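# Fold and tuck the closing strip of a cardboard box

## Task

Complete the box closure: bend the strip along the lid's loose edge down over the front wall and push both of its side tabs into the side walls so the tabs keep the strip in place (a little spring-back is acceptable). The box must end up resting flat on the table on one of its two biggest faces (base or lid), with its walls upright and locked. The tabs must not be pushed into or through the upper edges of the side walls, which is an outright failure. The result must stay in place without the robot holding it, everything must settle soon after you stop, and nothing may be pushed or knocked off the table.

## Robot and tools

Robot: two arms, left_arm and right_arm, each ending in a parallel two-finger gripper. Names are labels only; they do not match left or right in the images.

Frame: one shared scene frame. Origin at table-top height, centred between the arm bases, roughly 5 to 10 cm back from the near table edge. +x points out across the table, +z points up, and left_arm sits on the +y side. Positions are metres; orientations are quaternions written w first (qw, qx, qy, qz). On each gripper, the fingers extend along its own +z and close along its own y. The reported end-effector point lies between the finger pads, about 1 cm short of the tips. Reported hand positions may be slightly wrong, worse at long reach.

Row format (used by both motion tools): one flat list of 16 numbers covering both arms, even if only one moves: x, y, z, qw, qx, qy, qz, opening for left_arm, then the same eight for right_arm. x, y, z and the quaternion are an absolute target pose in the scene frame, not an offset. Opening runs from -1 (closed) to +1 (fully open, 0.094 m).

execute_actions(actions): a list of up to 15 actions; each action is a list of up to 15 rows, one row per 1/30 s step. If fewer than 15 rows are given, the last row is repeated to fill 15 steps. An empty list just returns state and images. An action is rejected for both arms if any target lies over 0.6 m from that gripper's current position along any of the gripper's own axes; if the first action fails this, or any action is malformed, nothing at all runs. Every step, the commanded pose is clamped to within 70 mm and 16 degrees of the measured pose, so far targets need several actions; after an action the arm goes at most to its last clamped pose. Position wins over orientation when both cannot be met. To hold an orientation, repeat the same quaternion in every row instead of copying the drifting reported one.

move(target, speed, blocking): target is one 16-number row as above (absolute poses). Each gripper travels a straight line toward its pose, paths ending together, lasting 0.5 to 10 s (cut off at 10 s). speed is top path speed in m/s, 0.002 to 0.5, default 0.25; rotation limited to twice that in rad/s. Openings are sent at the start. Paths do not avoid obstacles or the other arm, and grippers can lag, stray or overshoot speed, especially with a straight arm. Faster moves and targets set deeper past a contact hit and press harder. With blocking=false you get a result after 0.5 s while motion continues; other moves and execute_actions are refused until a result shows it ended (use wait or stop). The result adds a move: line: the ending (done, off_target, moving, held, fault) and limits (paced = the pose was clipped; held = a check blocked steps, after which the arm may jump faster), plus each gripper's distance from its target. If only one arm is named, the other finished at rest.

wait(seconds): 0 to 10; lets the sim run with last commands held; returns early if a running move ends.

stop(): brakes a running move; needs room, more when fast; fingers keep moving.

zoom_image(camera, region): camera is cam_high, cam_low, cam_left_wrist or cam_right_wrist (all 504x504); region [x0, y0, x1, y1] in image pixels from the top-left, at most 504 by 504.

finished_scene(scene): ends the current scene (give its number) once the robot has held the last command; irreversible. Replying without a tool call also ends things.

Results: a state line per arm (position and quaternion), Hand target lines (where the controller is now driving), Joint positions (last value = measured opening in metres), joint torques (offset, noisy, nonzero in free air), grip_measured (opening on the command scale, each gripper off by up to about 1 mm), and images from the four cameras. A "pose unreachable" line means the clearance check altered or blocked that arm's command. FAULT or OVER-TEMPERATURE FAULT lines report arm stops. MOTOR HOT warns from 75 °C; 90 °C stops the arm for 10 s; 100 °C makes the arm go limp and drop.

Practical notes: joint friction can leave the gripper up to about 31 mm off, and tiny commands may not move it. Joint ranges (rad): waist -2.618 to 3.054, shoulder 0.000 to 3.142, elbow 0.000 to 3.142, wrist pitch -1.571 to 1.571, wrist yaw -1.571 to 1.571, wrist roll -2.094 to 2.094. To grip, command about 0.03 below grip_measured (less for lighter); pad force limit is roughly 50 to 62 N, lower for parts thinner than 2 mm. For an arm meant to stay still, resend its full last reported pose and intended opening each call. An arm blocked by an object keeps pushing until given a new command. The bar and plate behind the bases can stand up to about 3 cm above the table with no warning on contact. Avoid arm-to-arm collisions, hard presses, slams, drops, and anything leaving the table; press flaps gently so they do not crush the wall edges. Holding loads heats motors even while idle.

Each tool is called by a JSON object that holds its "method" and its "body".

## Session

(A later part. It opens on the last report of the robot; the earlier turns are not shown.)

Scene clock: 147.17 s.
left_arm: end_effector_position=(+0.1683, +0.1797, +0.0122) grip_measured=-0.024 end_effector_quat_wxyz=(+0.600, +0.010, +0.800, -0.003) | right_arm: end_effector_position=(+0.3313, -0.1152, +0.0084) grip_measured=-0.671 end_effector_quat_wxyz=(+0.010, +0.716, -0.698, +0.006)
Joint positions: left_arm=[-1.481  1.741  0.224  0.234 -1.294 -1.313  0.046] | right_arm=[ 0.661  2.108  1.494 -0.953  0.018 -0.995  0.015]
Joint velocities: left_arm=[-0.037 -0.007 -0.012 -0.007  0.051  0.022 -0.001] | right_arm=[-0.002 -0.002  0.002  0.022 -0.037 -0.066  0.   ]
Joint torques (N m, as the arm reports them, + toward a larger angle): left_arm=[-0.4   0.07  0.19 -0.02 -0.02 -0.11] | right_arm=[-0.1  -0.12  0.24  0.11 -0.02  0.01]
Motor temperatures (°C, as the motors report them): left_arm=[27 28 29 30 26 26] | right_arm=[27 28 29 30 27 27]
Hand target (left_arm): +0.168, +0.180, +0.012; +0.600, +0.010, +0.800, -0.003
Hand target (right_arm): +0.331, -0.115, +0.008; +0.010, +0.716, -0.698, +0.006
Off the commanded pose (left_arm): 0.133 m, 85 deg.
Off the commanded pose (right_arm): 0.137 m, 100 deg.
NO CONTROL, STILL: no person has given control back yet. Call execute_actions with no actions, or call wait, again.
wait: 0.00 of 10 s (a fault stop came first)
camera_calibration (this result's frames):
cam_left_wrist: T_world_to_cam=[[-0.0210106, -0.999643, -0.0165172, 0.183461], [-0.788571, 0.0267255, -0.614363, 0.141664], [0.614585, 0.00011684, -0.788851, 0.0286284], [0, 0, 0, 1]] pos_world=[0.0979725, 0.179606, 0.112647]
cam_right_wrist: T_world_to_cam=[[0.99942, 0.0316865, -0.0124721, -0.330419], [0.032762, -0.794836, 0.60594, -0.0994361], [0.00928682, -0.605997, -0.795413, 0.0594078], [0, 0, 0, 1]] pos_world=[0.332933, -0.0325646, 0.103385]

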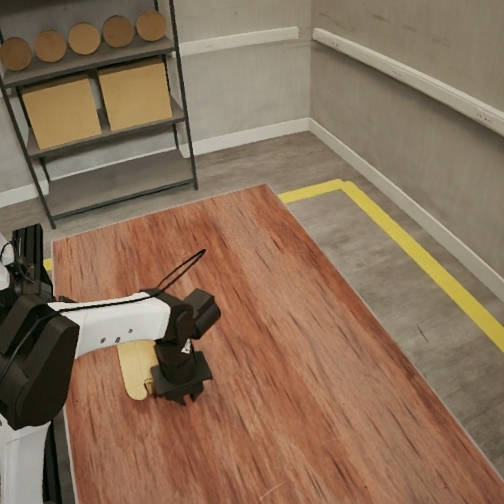

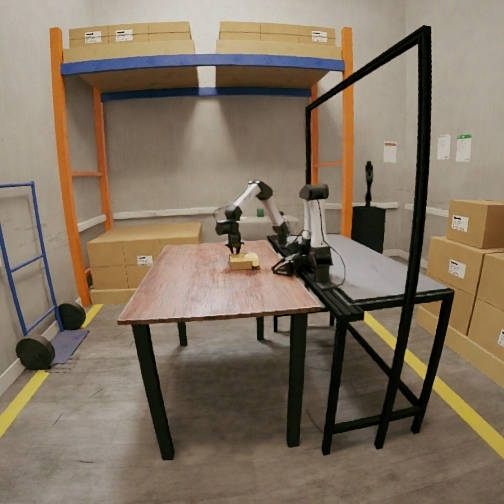

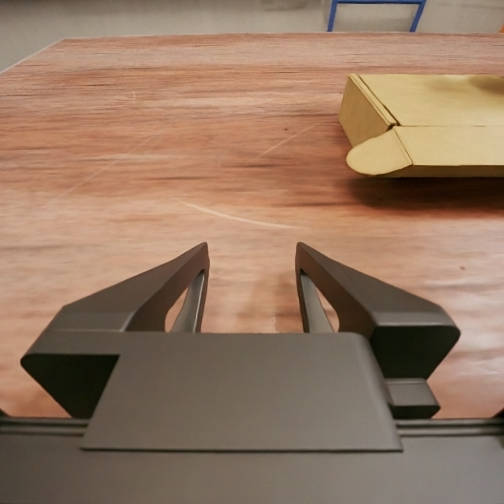

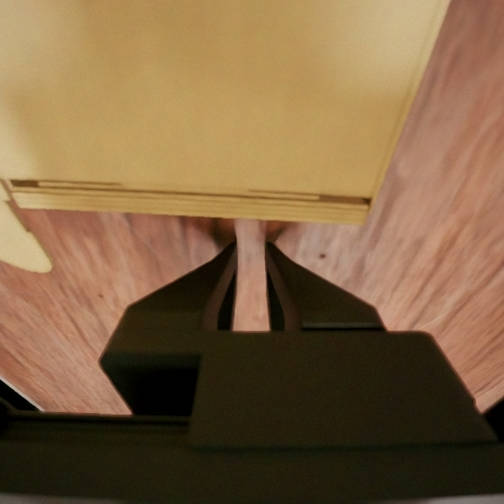

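{"method": "wait", "body": {"seconds": 10}}

Scene clock: 160.73 s.
left_arm: end_effector_position=(+0.1683, +0.1797, +0.0122) grip_measured=-0.024 end_effector_quat_wxyz=(+0.600, +0.010, +0.800, -0.003) | right_arm: end_effector_position=(+0.3313, -0.1152, +0.0084) grip_measured=-0.671 end_effector_quat_wxyz=(+0.010, +0.716, -0.698, +0.006)
Joint positions: left_arm=[-1.481  1.741  0.224  0.234 -1.294 -1.313  0.046] | right_arm=[ 0.661  2.108  1.494 -0.953  0.018 -0.995  0.015]
Joint velocities: left_arm=[ 0.017 -0.002 -0.012  0.007 -0.007 -0.022 -0.   ] | right_arm=[ 0.022  0.002  0.002  0.037 -0.007  0.037  0.001]
Joint torques (N m, as the arm reports them, + toward a larger angle): left_arm=[-0.38  0.05  0.22 -0.03 -0.02 -0.11] | right_arm=[-0.05 -0.24  0.07  0.12 -0.05  0.06]
Motor temperatures (°C, as the motors report them): left_arm=[27 27 28 30 26 26] | right_arm=[27 27 29 30 27 27]
Hand target (left_arm): +0.168, +0.180, +0.012; +0.600, +0.010, +0.800, -0.003
Hand target (right_arm): +0.331, -0.115, +0.008; +0.010, +0.716, -0.698, +0.006
Off the commanded pose (left_arm): 0.133 m, 85 deg.
Off the commanded pose (right_arm): 0.137 m, 100 deg.
CONTROL GIVEN BACK BY A PERSON. The power is on again. The arms and their grippers hold where they came to rest, not your last command. Their grippers do not squeeze until commanded. The arms may rest on the table, on a part or against the robot's own body, stand at a joint limit or lie folded up, and parts may have moved. Move slowly at first; if an arm does not follow, try another direction. Commands run again from your next reply on.
wait: 0.00 of 10 s (a fault stop came first)
camera_calibration (this result's frames):
cam_left_wrist: T_world_to_cam=[[-0.0210106, -0.999643, -0.0165172, 0.183461], [-0.788571, 0.0267255, -0.614363, 0.141664], [0.614585, 0.00011684, -0.788851, 0.0286284], [0, 0, 0, 1]] pos_world=[0.0979725, 0.179606, 0.112647]
cam_right_wrist: T_world_to_cam=[[0.99942, 0.0316865, -0.0124721, -0.330419], [0.032762, -0.794836, 0.60594, -0.0994361], [0.00928682, -0.605997, -0.795413, 0.0594078], [0, 0, 0, 1]] pos_world=[0.332933, -0.0325646, 0.103385]

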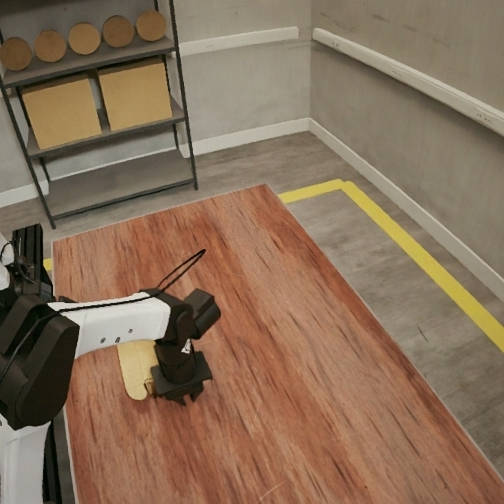

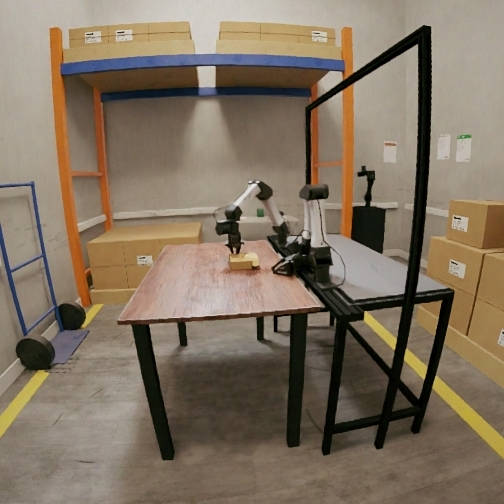

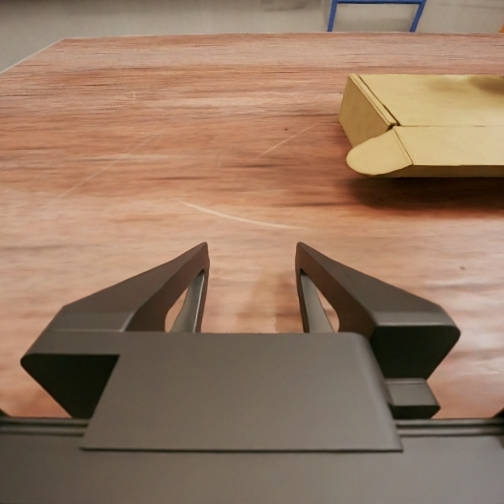

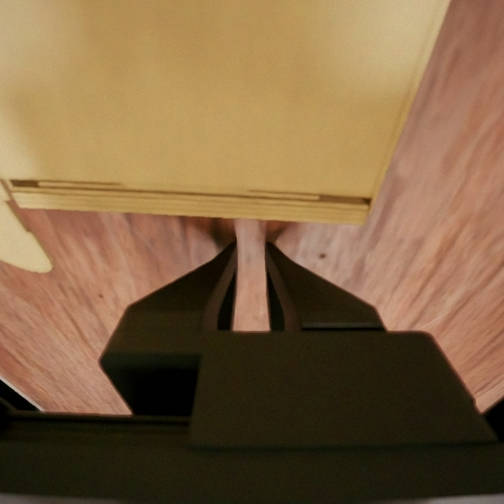

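{"method": "move", "body": {"target": [0.2,0.17,0.13,0.6,0.01,0.8,0,-0.36, 0.32,-0.14,0.12,0,0.716,-0.698,0,-0.36], "speed": 0.05}}

{"method": "move", "body": {"target": [0.243,0.14,0.115,0,0,0.924,-0.383,-0.36, 0.243,-0.14,0.115,0,0,0.924,0.383,-0.36], "speed": 0.15}}

Scene clock: 167.17 s.
left_arm: end_effector_position=(+0.1988, +0.1676, +0.1220) grip_measured=-0.358 end_effector_quat_wxyz=(+0.602, +0.016, +0.799, +0.003) | right_arm: end_effector_position=(+0.3170, -0.1409, +0.1104) grip_measured=-0.362 end_effector_quat_wxyz=(+0.011, +0.716, -0.698, +0.003)
Joint positions: left_arm=[-1.315  1.098  0.352 -0.092 -1.216 -0.829  0.03 ] | right_arm=[ 0.623  1.92   1.634 -1.282  0.013 -1.032  0.03 ]
Joint velocities: left_arm=[-0.002  0.022 -0.002 -0.051  0.081  0.037 -0.   ] | right_arm=[-0.017 -0.017  0.007 -0.051 -0.037  0.081  0.001]
Joint torques (N m, as the arm reports them, + toward a larger angle): left_arm=[ 0.26 -4.1   7.9   1.07 -0.32 -0.05] | right_arm=[ -0.91 -10.14   8.85   0.28  -0.13   0.03]
Motor temperatures (°C, as the motors report them): left_arm=[27 28 29 30 26 26] | right_arm=[27 29 30 30 27 27]
Hand target (left_arm): +0.200, +0.167, +0.128; +0.601, +0.012, +0.799, -0.002
Hand target (right_arm): +0.320, -0.140, +0.120; -0.000, +0.716, -0.698, +0.001
Off the commanded pose (left_arm): 0.008 m, 1 deg.
Off the commanded pose (right_arm): 0.010 m, 1 deg.
CONTROL GIVEN BACK BY A PERSON, as an earlier result said. Commands run again.
move: done
camera_calibration (this result's frames):
cam_left_wrist: T_world_to_cam=[[-0.022845, -0.999204, -0.0326948, 0.176035], [-0.785669, 0.0381669, -0.617469, 0.231412], [0.618225, 0.0115812, -0.785916, 0.0934227], [0, 0, 0, 1]] pos_world=[0.128079, 0.165981, 0.222068]
cam_right_wrist: T_world_to_cam=[[0.999363, 0.0312576, -0.0172435, -0.313568], [0.0353244, -0.796148, 0.604071, -0.181982], [0.00515342, -0.604295, -0.796744, 0.126879], [0, 0, 0, 1]] pos_world=[0.319143, -0.0584107, 0.205613]

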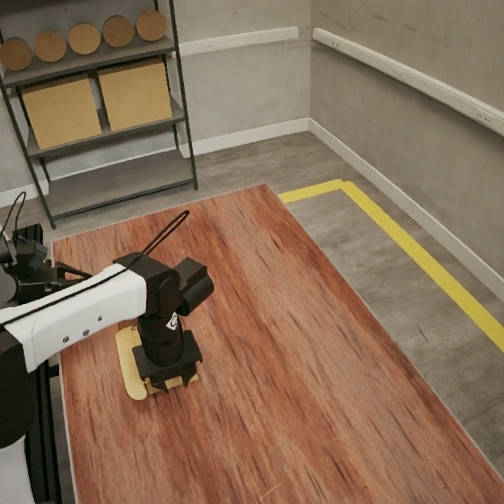

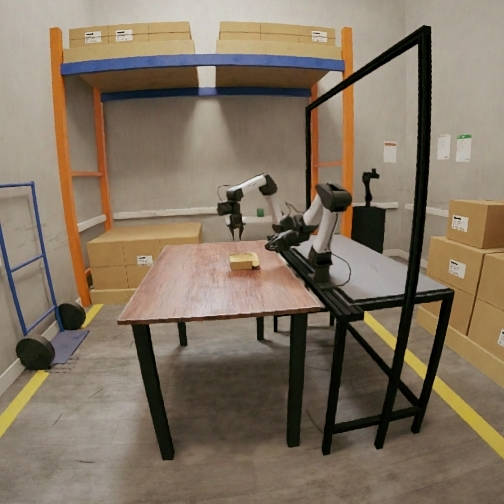

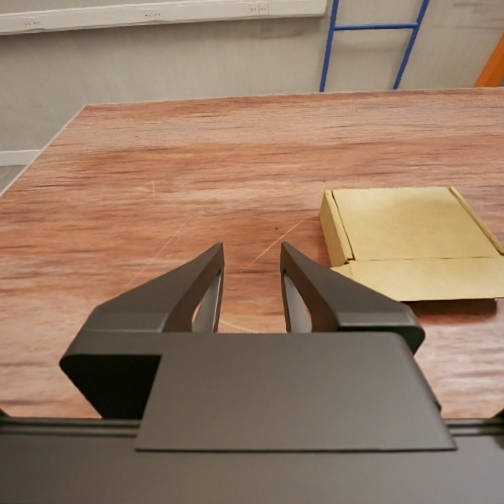

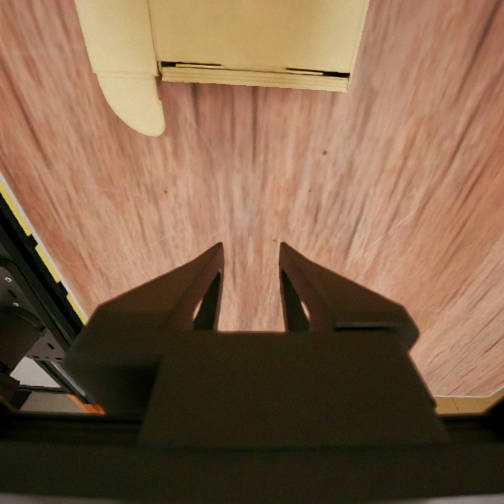

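Scene clock: 173.50 s.
left_arm: end_effector_position=(+0.2411, +0.1387, +0.1170) grip_measured=-0.358 end_effector_quat_wxyz=(+0.007, -0.000, +0.922, -0.387) | right_arm: end_effector_position=(+0.2487, -0.1384, +0.1210) grip_measured=-0.362 end_effector_quat_wxyz=(+0.008, -0.010, +0.926, +0.378)
Joint positions: left_arm=[-0.249  1.429  0.921 -0.722  0.786 -0.425  0.03 ] | right_arm=[ 0.359  1.425  0.905 -0.738 -0.733  0.393  0.03 ]
Joint velocities: left_arm=[ 0.012 -0.012  0.007 -0.066  0.037  0.007 -0.001] | right_arm=[ 0.007  0.007 -0.012  0.022  0.037  0.037 -0.001]
Joint torques (N m, as the arm reports them, + toward a larger angle): left_arm=[ 0.46 -4.13  8.24  0.78  0.38  0.06] | right_arm=[-0.83 -6.19  5.25  1.1  -0.42  0.09]
Motor temperatures (°C, as the motors report them): left_arm=[27 28 30 31 26 26] | right_arm=[27 31 30 30 27 27]
Hand target (left_arm): +0.243, +0.140, +0.117; -0.002, -0.005, +0.922, -0.388
Hand target (right_arm): +0.243, -0.141, +0.118; +0.004, -0.001, +0.925, +0.381
Off the commanded pose (left_arm): 0.003 m, 1 deg.
Off the commanded pose (right_arm): 0.008 m, 2 deg.
move: done
camera_calibration (this result's frames):
cam_left_wrist: T_world_to_cam=[[-0.0143801, -0.700991, 0.713025, 0.0173128], [-0.818638, 0.417707, 0.394147, 0.0995862], [-0.574129, -0.578042, -0.579865, 0.408842], [0, 0, 0, 1]] pos_world=[0.316502, 0.206866, 0.185477]
cam_right_wrist: T_world_to_cam=[[0.0295757, -0.709574, -0.70401, -0.0234928], [-0.812217, -0.427579, 0.396837, 0.102888], [-0.582605, 0.560072, -0.588974, 0.41931], [0, 0, 0, 1]] pos_world=[0.328554, -0.207521, 0.189594]

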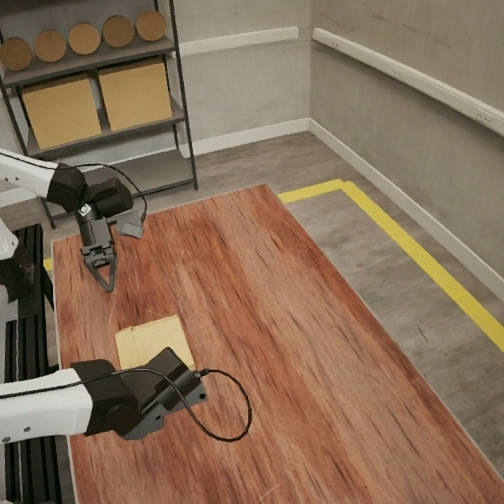

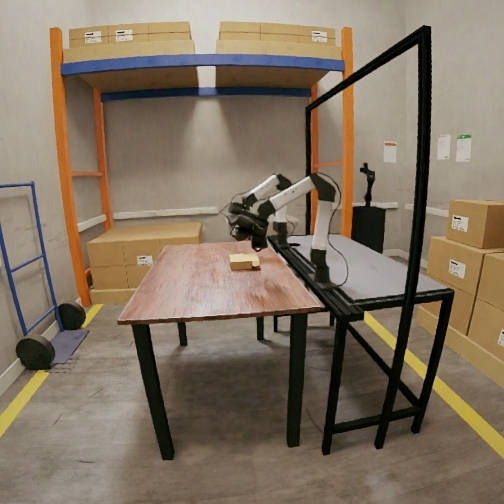

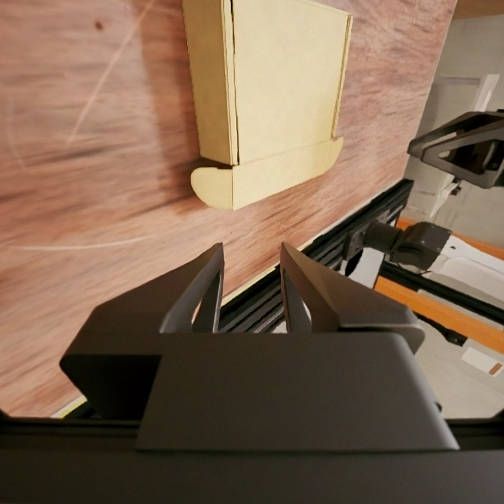

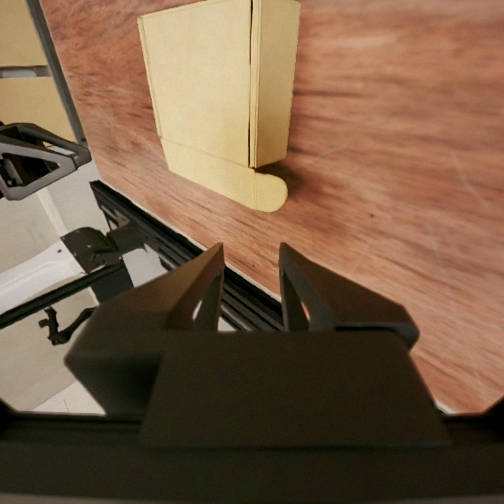

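{"method": "move", "body": {"target": [0.243,0.103,0.065,0,0,0.924,-0.383,-0.36, 0.243,-0.082,0.065,0,0,0.924,0.383,-0.36], "speed": 0.05}}

Scene clock: 179.73 s.
left_arm: end_effector_position=(+0.2464, +0.1015, +0.0771) grip_measured=-0.358 end_effector_quat_wxyz=(+0.011, +0.008, +0.920, -0.391) | right_arm: end_effector_position=(+0.2516, -0.0777, +0.0800) grip_measured=-0.362 end_effector_quat_wxyz=(+0.014, -0.007, +0.918, +0.396)
Joint positions: left_arm=[-0.378  1.535  0.835 -0.41   0.744 -0.575  0.03 ] | right_arm=[ 0.558  1.548  0.797 -0.307 -0.679  0.66   0.03 ]
Joint velocities: left_arm=[ 0.002 -0.007 -0.002 -0.11   0.007 -0.051 -0.001] | right_arm=[-0.012  0.012 -0.017  0.022 -0.081 -0.007  0.   ]
Joint torques (N m, as the arm reports them, + toward a larger angle): left_arm=[-0.79 -5.1   5.58  1.2   0.16 -0.11] | right_arm=[ 0.69 -4.83  5.01  1.45 -0.21  0.09]
Motor temperatures (°C, as the motors report them): left_arm=[27 28 31 31 26 26] | right_arm=[27 31 31 31 27 27]
Hand target (left_arm): +0.242, +0.104, +0.065; -0.001, +0.001, +0.924, -0.382
Hand target (right_arm): +0.243, -0.081, +0.066; -0.001, +0.000, +0.923, +0.384
Off the commanded pose (left_arm): 0.013 m, 2 deg.
Off the commanded pose (right_arm): 0.018 m, 2 deg.
move: off_target (left_arm, right_arm)
camera_calibration (this result's frames):
cam_left_wrist: T_world_to_cam=[[-0.0324315, -0.6941, 0.719147, 0.0231446], [-0.818082, 0.431794, 0.379862, 0.134699], [-0.574186, -0.576002, -0.581835, 0.367214], [0, 0, 0, 1]] pos_world=[0.321794, 0.169419, 0.145847]
cam_right_wrist: T_world_to_cam=[[0.0310848, -0.681899, -0.730786, -0.00545911], [-0.820056, -0.435403, 0.371393, 0.150808], [-0.571439, 0.587741, -0.572729, 0.360982], [0, 0, 0, 1]] pos_world=[0.33012, -0.150224, 0.146746]

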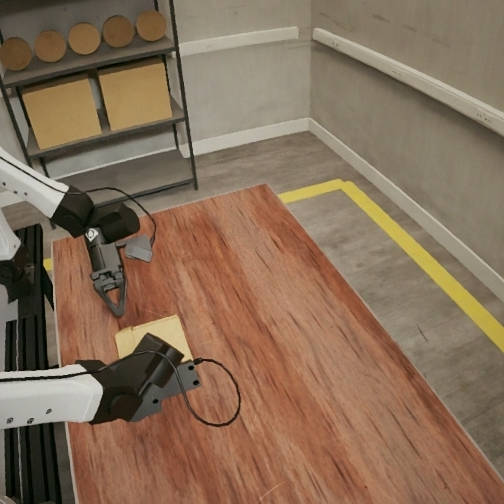

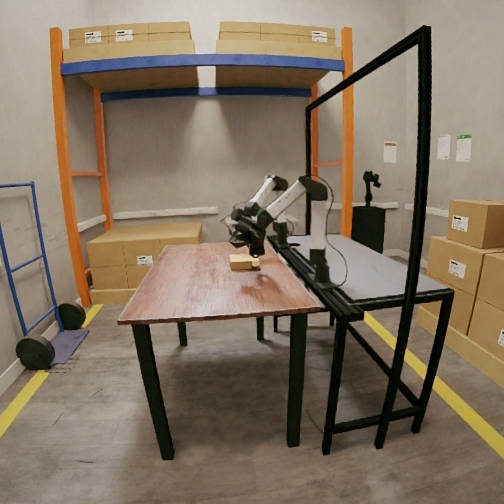

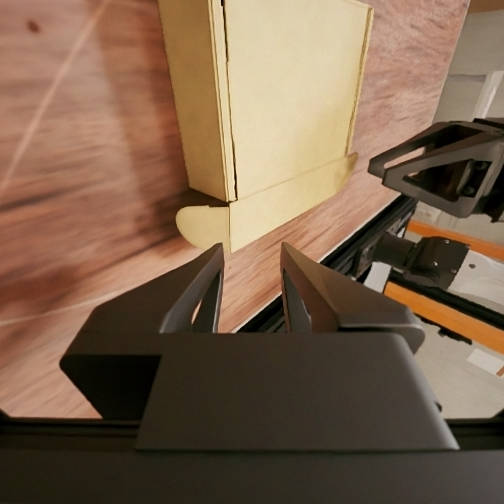

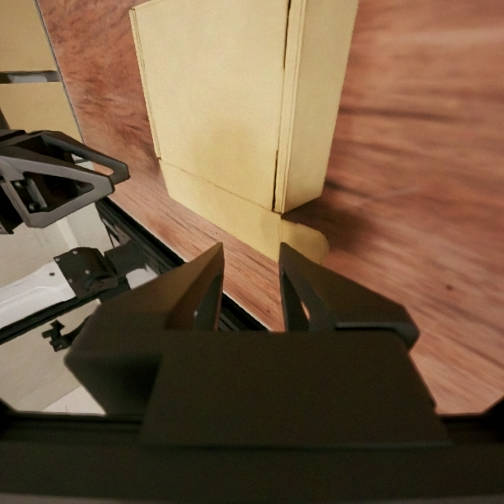

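{"method": "move", "body": {"target": [0.241,0.106,0.036,0,0,0.924,-0.383,-0.36, 0.236,-0.092,0.034,0,0,0.924,0.383,-0.36], "speed": 0.03}}

Scene clock: 184.13 s.
left_arm: end_effector_position=(+0.2447, +0.1034, +0.0482) grip_measured=-0.358 end_effector_quat_wxyz=(+0.011, +0.008, +0.920, -0.391) | right_arm: end_effector_position=(+0.2427, -0.0849, +0.0473) grip_measured=-0.362 end_effector_quat_wxyz=(+0.011, -0.006, +0.920, +0.392)
Joint positions: left_arm=[-0.378  1.593  0.761 -0.276  0.744 -0.576  0.03 ] | right_arm=[ 0.552  1.595  0.695 -0.175 -0.679  0.65   0.03 ]
Joint velocities: left_arm=[-0.002  0.002 -0.012  0.051 -0.051 -0.007  0.001] | right_arm=[-0.002 -0.007  0.012 -0.037  0.007 -0.125  0.   ]
Joint torques (N m, as the arm reports them, + toward a larger angle): left_arm=[-0.63 -5.27  5.19  1.18  0.19 -0.1 ] | right_arm=[-1.08 -4.89  4.6   1.46 -0.25 -0.02]
Motor temperatures (°C, as the motors report them): left_arm=[27 29 31 31 26 26] | right_arm=[27 31 31 31 27 27]
Hand target (left_arm): +0.240, +0.106, +0.037; +0.000, -0.000, +0.924, -0.383
Hand target (right_arm): +0.236, -0.092, +0.034; -0.000, -0.000, +0.924, +0.383
Off the commanded pose (left_arm): 0.013 m, 2 deg.
Off the commanded pose (right_arm): 0.017 m, 2 deg.
move: off_target (left_arm, right_arm)
camera_calibration (this result's frames):
cam_left_wrist: T_world_to_cam=[[-0.0319245, -0.69423, 0.719045, 0.0450415], [-0.818352, 0.431186, 0.379972, 0.143621], [-0.573831, -0.576301, -0.58189, 0.350531], [0, 0, 0, 1]] pos_world=[0.320116, 0.171353, 0.117012]
cam_right_wrist: T_world_to_cam=[[0.0263623, -0.688002, -0.72523, -0.0336019], [-0.817172, -0.432703, 0.380787, 0.151611], [-0.575791, 0.582599, -0.573623, 0.342029], [0, 0, 0, 1]] pos_world=[0.321716, -0.156782, 0.114095]

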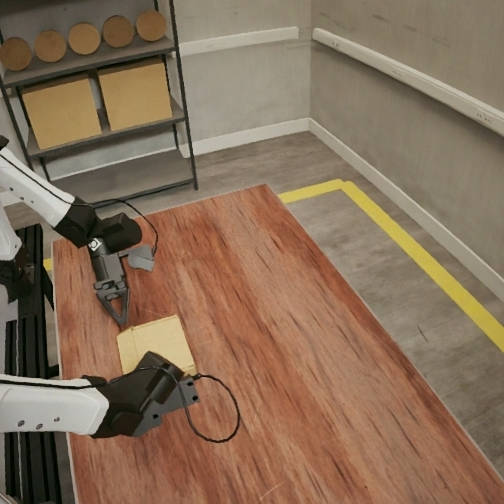

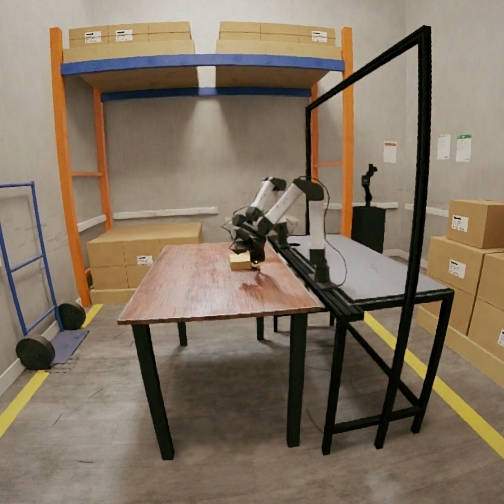

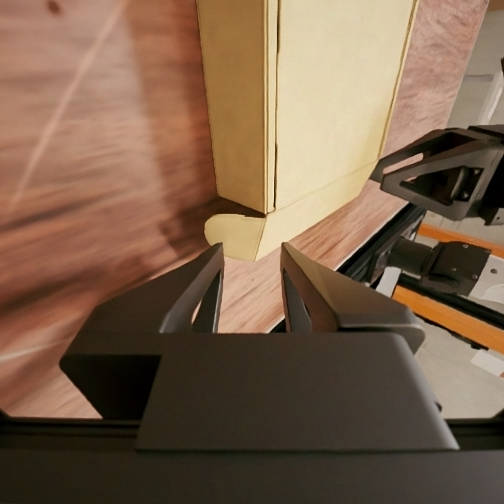

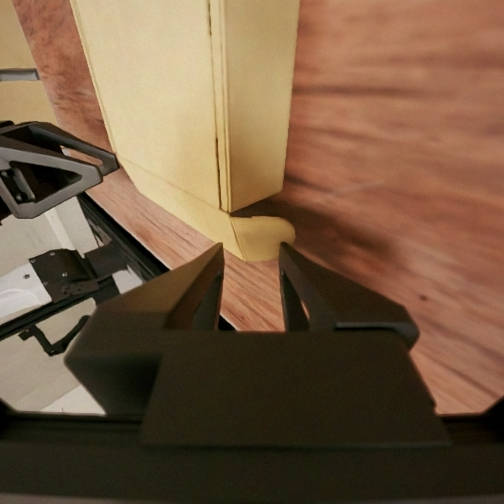

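{"method": "zoom_image", "body": {"camera": "cam_right_wrist", "region": [180, 170, 330, 300]}}

{"method": "zoom_image", "body": {"camera": "cam_left_wrist", "region": [180, 130, 430, 300]}}

{"method": "zoom_image", "body": {"camera": "cam_high", "region": [80, 270, 200, 390]}}

Region (180, 170, 330, 300) of cam_right_wrist's 504x504 image, scaled by 3.360, with more detail than that image has; it fills the top 437 rows of this view, and the rest is white.

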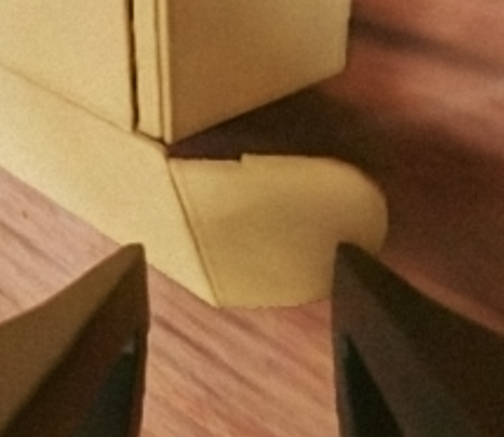

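Region (180, 130, 430, 300) of cam_left_wrist's 504x504 image, scaled by 2.016, with more detail than that image has; it fills the top 343 rows of this view, and the rest is white.

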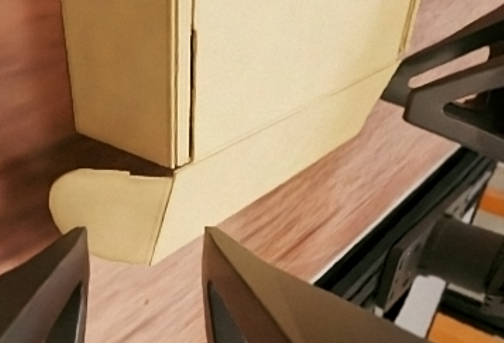

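Region (80, 270, 200, 390) of cam_high's 504x504 image, scaled by 4.200, with more detail than that image has.

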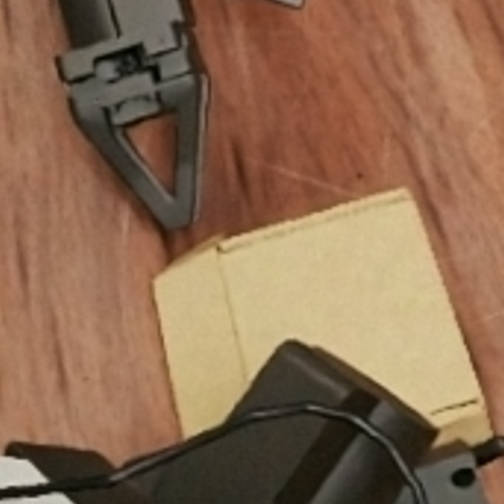

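{"method": "move", "body": {"target": [0.245,0.085,0.04,0,0,0.924,-0.383,-0.36, 0.243,-0.072,0.04,0,0,0.924,0.383,-0.36], "speed": 0.02}}

{"method": "zoom_image", "body": {"camera": "cam_right_wrist", "region": [180, 170, 330, 300]}}

{"method": "zoom_image", "body": {"camera": "cam_left_wrist", "region": [170, 170, 320, 300]}}

Scene clock: 193.33 s.
left_arm: end_effector_position=(+0.2404, +0.0878, +0.0424) grip_measured=-0.358 end_effector_quat_wxyz=(-0.002, +0.002, +0.922, -0.386) | right_arm: end_effector_position=(+0.2348, -0.0781, +0.0376) grip_measured=-0.362 end_effector_quat_wxyz=(-0.008, +0.003, +0.924, +0.383)
Joint positions: left_arm=[-0.436  1.624  0.773 -0.241  0.719 -0.647  0.03 ] | right_arm=[ 0.588  1.627  0.695 -0.163 -0.664  0.694  0.03 ]
Joint velocities: left_arm=[ 0.017 -0.007 -0.012  0.051 -0.022 -0.022 -0.   ] | right_arm=[-0.007 -0.002  0.002  0.022  0.007 -0.007  0.   ]
Joint torques (N m, as the arm reports them, + toward a larger angle): left_arm=[-0.81 -5.4   7.54  1.25  0.17 -0.12] | right_arm=[ 0.41 -4.9   8.71  1.44 -0.21  0.12]
Motor temperatures (°C, as the motors report them): left_arm=[27 29 31 32 26 26] | right_arm=[27 30 31 32 27 27]
Hand target (left_arm): +0.245, +0.085, +0.040; -0.000, -0.000, +0.924, -0.382
Hand target (right_arm): +0.243, -0.072, +0.040; -0.000, +0.000, +0.924, +0.384
Off the commanded pose (left_arm): 0.006 m, 1 deg.
Off the commanded pose (right_arm): 0.011 m, 1 deg.
move: off_target (right_arm)
camera_calibration (this result's frames):
cam_left_wrist: T_world_to_cam=[[-0.0111431, -0.702517, 0.71158, 0.034295], [-0.807464, 0.426072, 0.408001, 0.145686], [-0.589812, -0.570028, -0.572005, 0.338485], [0, 0, 0, 1]] pos_world=[0.317661, 0.154966, 0.109771]
cam_right_wrist: T_world_to_cam=[[-0.00508582, -0.702664, -0.711504, -0.0301094], [-0.80069, -0.423381, 0.423844, 0.147053], [-0.599057, 0.57185, -0.560463, 0.332044], [0, 0, 0, 1]] pos_world=[0.316504, -0.148777, 0.102348]

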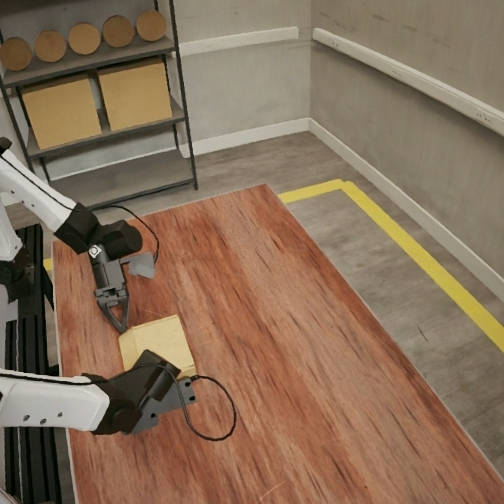

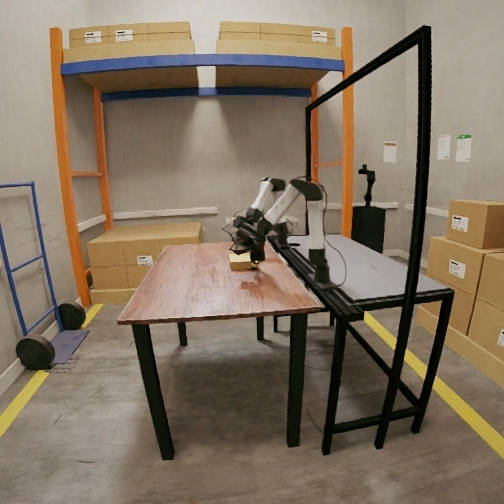

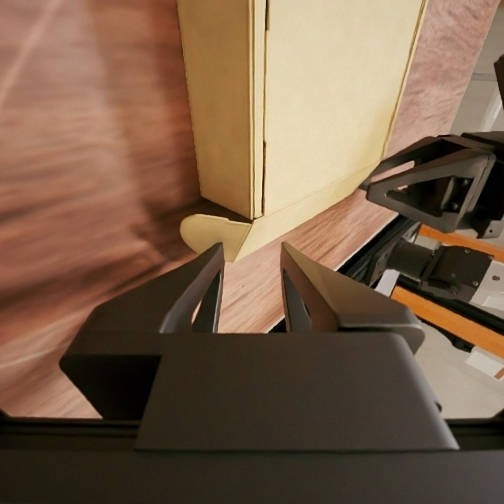

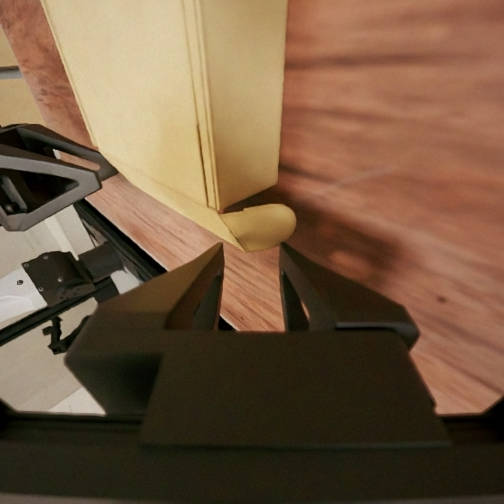

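Region (180, 170, 330, 300) of cam_right_wrist's 504x504 image, scaled by 3.360, with more detail than that image has; it fills the top 437 rows of this view, and the rest is white.

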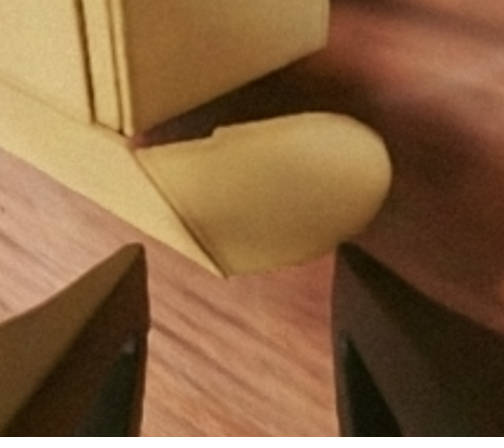

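Region (170, 170, 320, 300) of cam_left_wrist's 504x504 image, scaled by 3.360, with more detail than that image has; it fills the top 437 rows of this view, and the rest is white.

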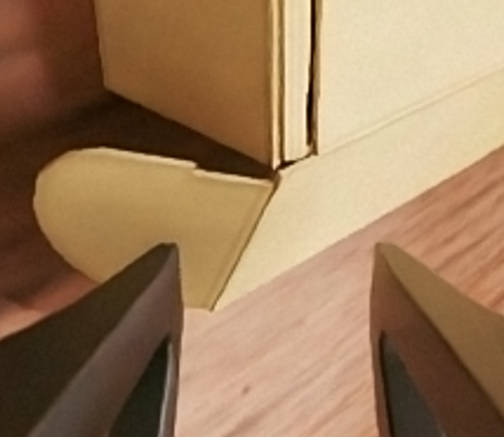

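{"method": "move", "body": {"target": [0.235,0.13,0.09,0,0,0.924,-0.383,-0.36, 0.235,-0.12,0.09,0,0,0.924,0.383,-0.36], "speed": 0.05}}

{"method": "zoom_image", "body": {"camera": "cam_low", "region": [220, 240, 280, 280]}}

Scene clock: 199.90 s.
left_arm: end_effector_position=(+0.2328, +0.1282, +0.0796) grip_measured=-0.358 end_effector_quat_wxyz=(-0.008, -0.003, +0.926, -0.378) | right_arm: end_effector_position=(+0.2292, -0.1218, +0.0793) grip_measured=-0.362 end_effector_quat_wxyz=(-0.010, +0.006, +0.927, +0.375)
Joint positions: left_arm=[-0.308  1.482  0.821 -0.56   0.76  -0.487  0.03 ] | right_arm=[ 0.449  1.446  0.744 -0.511 -0.707  0.528  0.03 ]
Joint velocities: left_arm=[-0.002  0.012  0.022  0.007  0.022  0.051 -0.001] | right_arm=[-0.012  0.007 -0.007 -0.022  0.051 -0.081 -0.001]
Joint torques (N m, as the arm reports them, + toward a larger angle): left_arm=[ 0.43 -7.7   7.93  0.8   0.4   0.  ] | right_arm=[-0.93 -6.09  8.97  1.   -0.45 -0.03]
Motor temperatures (°C, as the motors report them): left_arm=[27 30 32 32 26 26] | right_arm=[27 30 32 32 27 27]
Hand target (left_arm): +0.235, +0.129, +0.090; +0.001, -0.000, +0.923, -0.384
Hand target (right_arm): +0.235, -0.121, +0.090; +0.001, +0.000, +0.924, +0.382
Off the commanded pose (left_arm): 0.011 m, 1 deg.
Off the commanded pose (right_arm): 0.012 m, 2 deg.
move: off_target (left_arm, right_arm)
camera_calibration (this result's frames):
cam_left_wrist: T_world_to_cam=[[0.002463, -0.714982, 0.699138, 0.0355307], [-0.80336, 0.414916, 0.427149, 0.106105], [-0.595488, -0.562712, -0.573367, 0.378798], [0, 0, 0, 1]] pos_world=[0.310722, 0.194533, 0.147026]
cam_right_wrist: T_world_to_cam=[[-0.0124905, -0.714883, -0.699132, -0.0319142], [-0.7997, -0.412592, 0.436174, 0.106573], [-0.60027, 0.564544, -0.566539, 0.376957], [0, 0, 0, 1]] pos_world=[0.311104, -0.191653, 0.144764]

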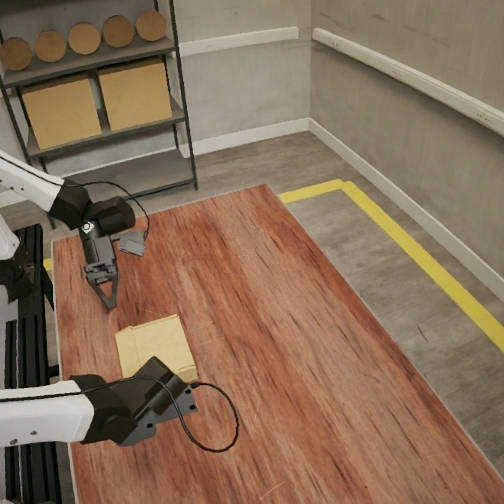

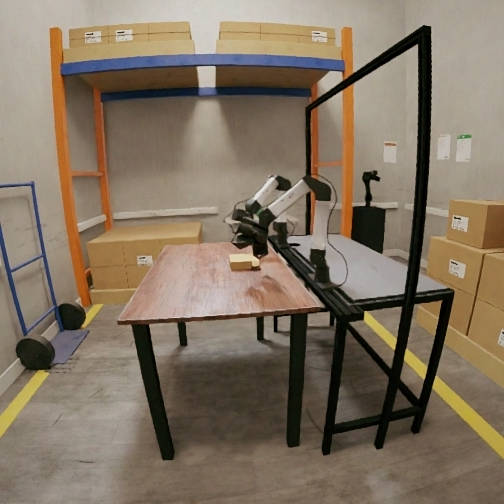

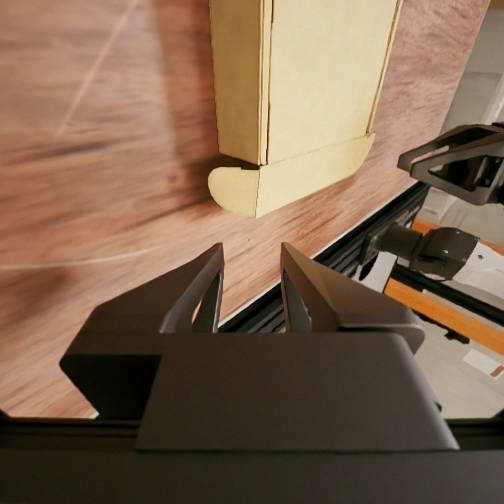

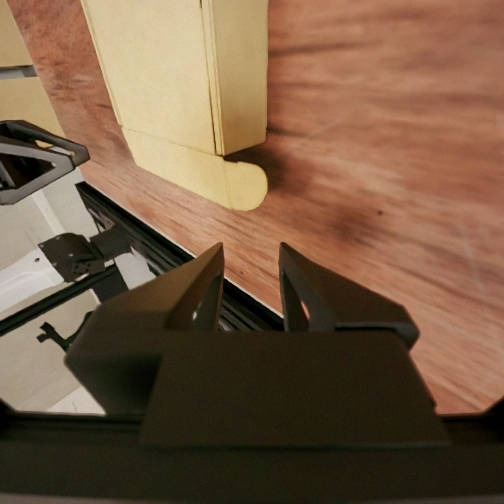

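Region (220, 240, 280, 280) of cam_low's 504x504 image, scaled by 8.400, with more detail than that image has.

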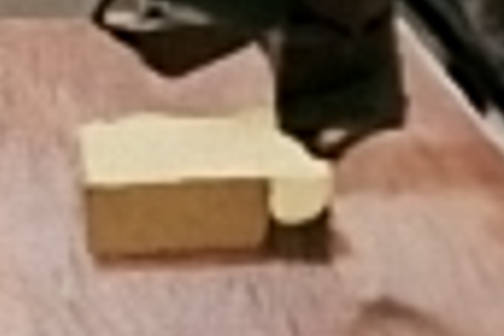

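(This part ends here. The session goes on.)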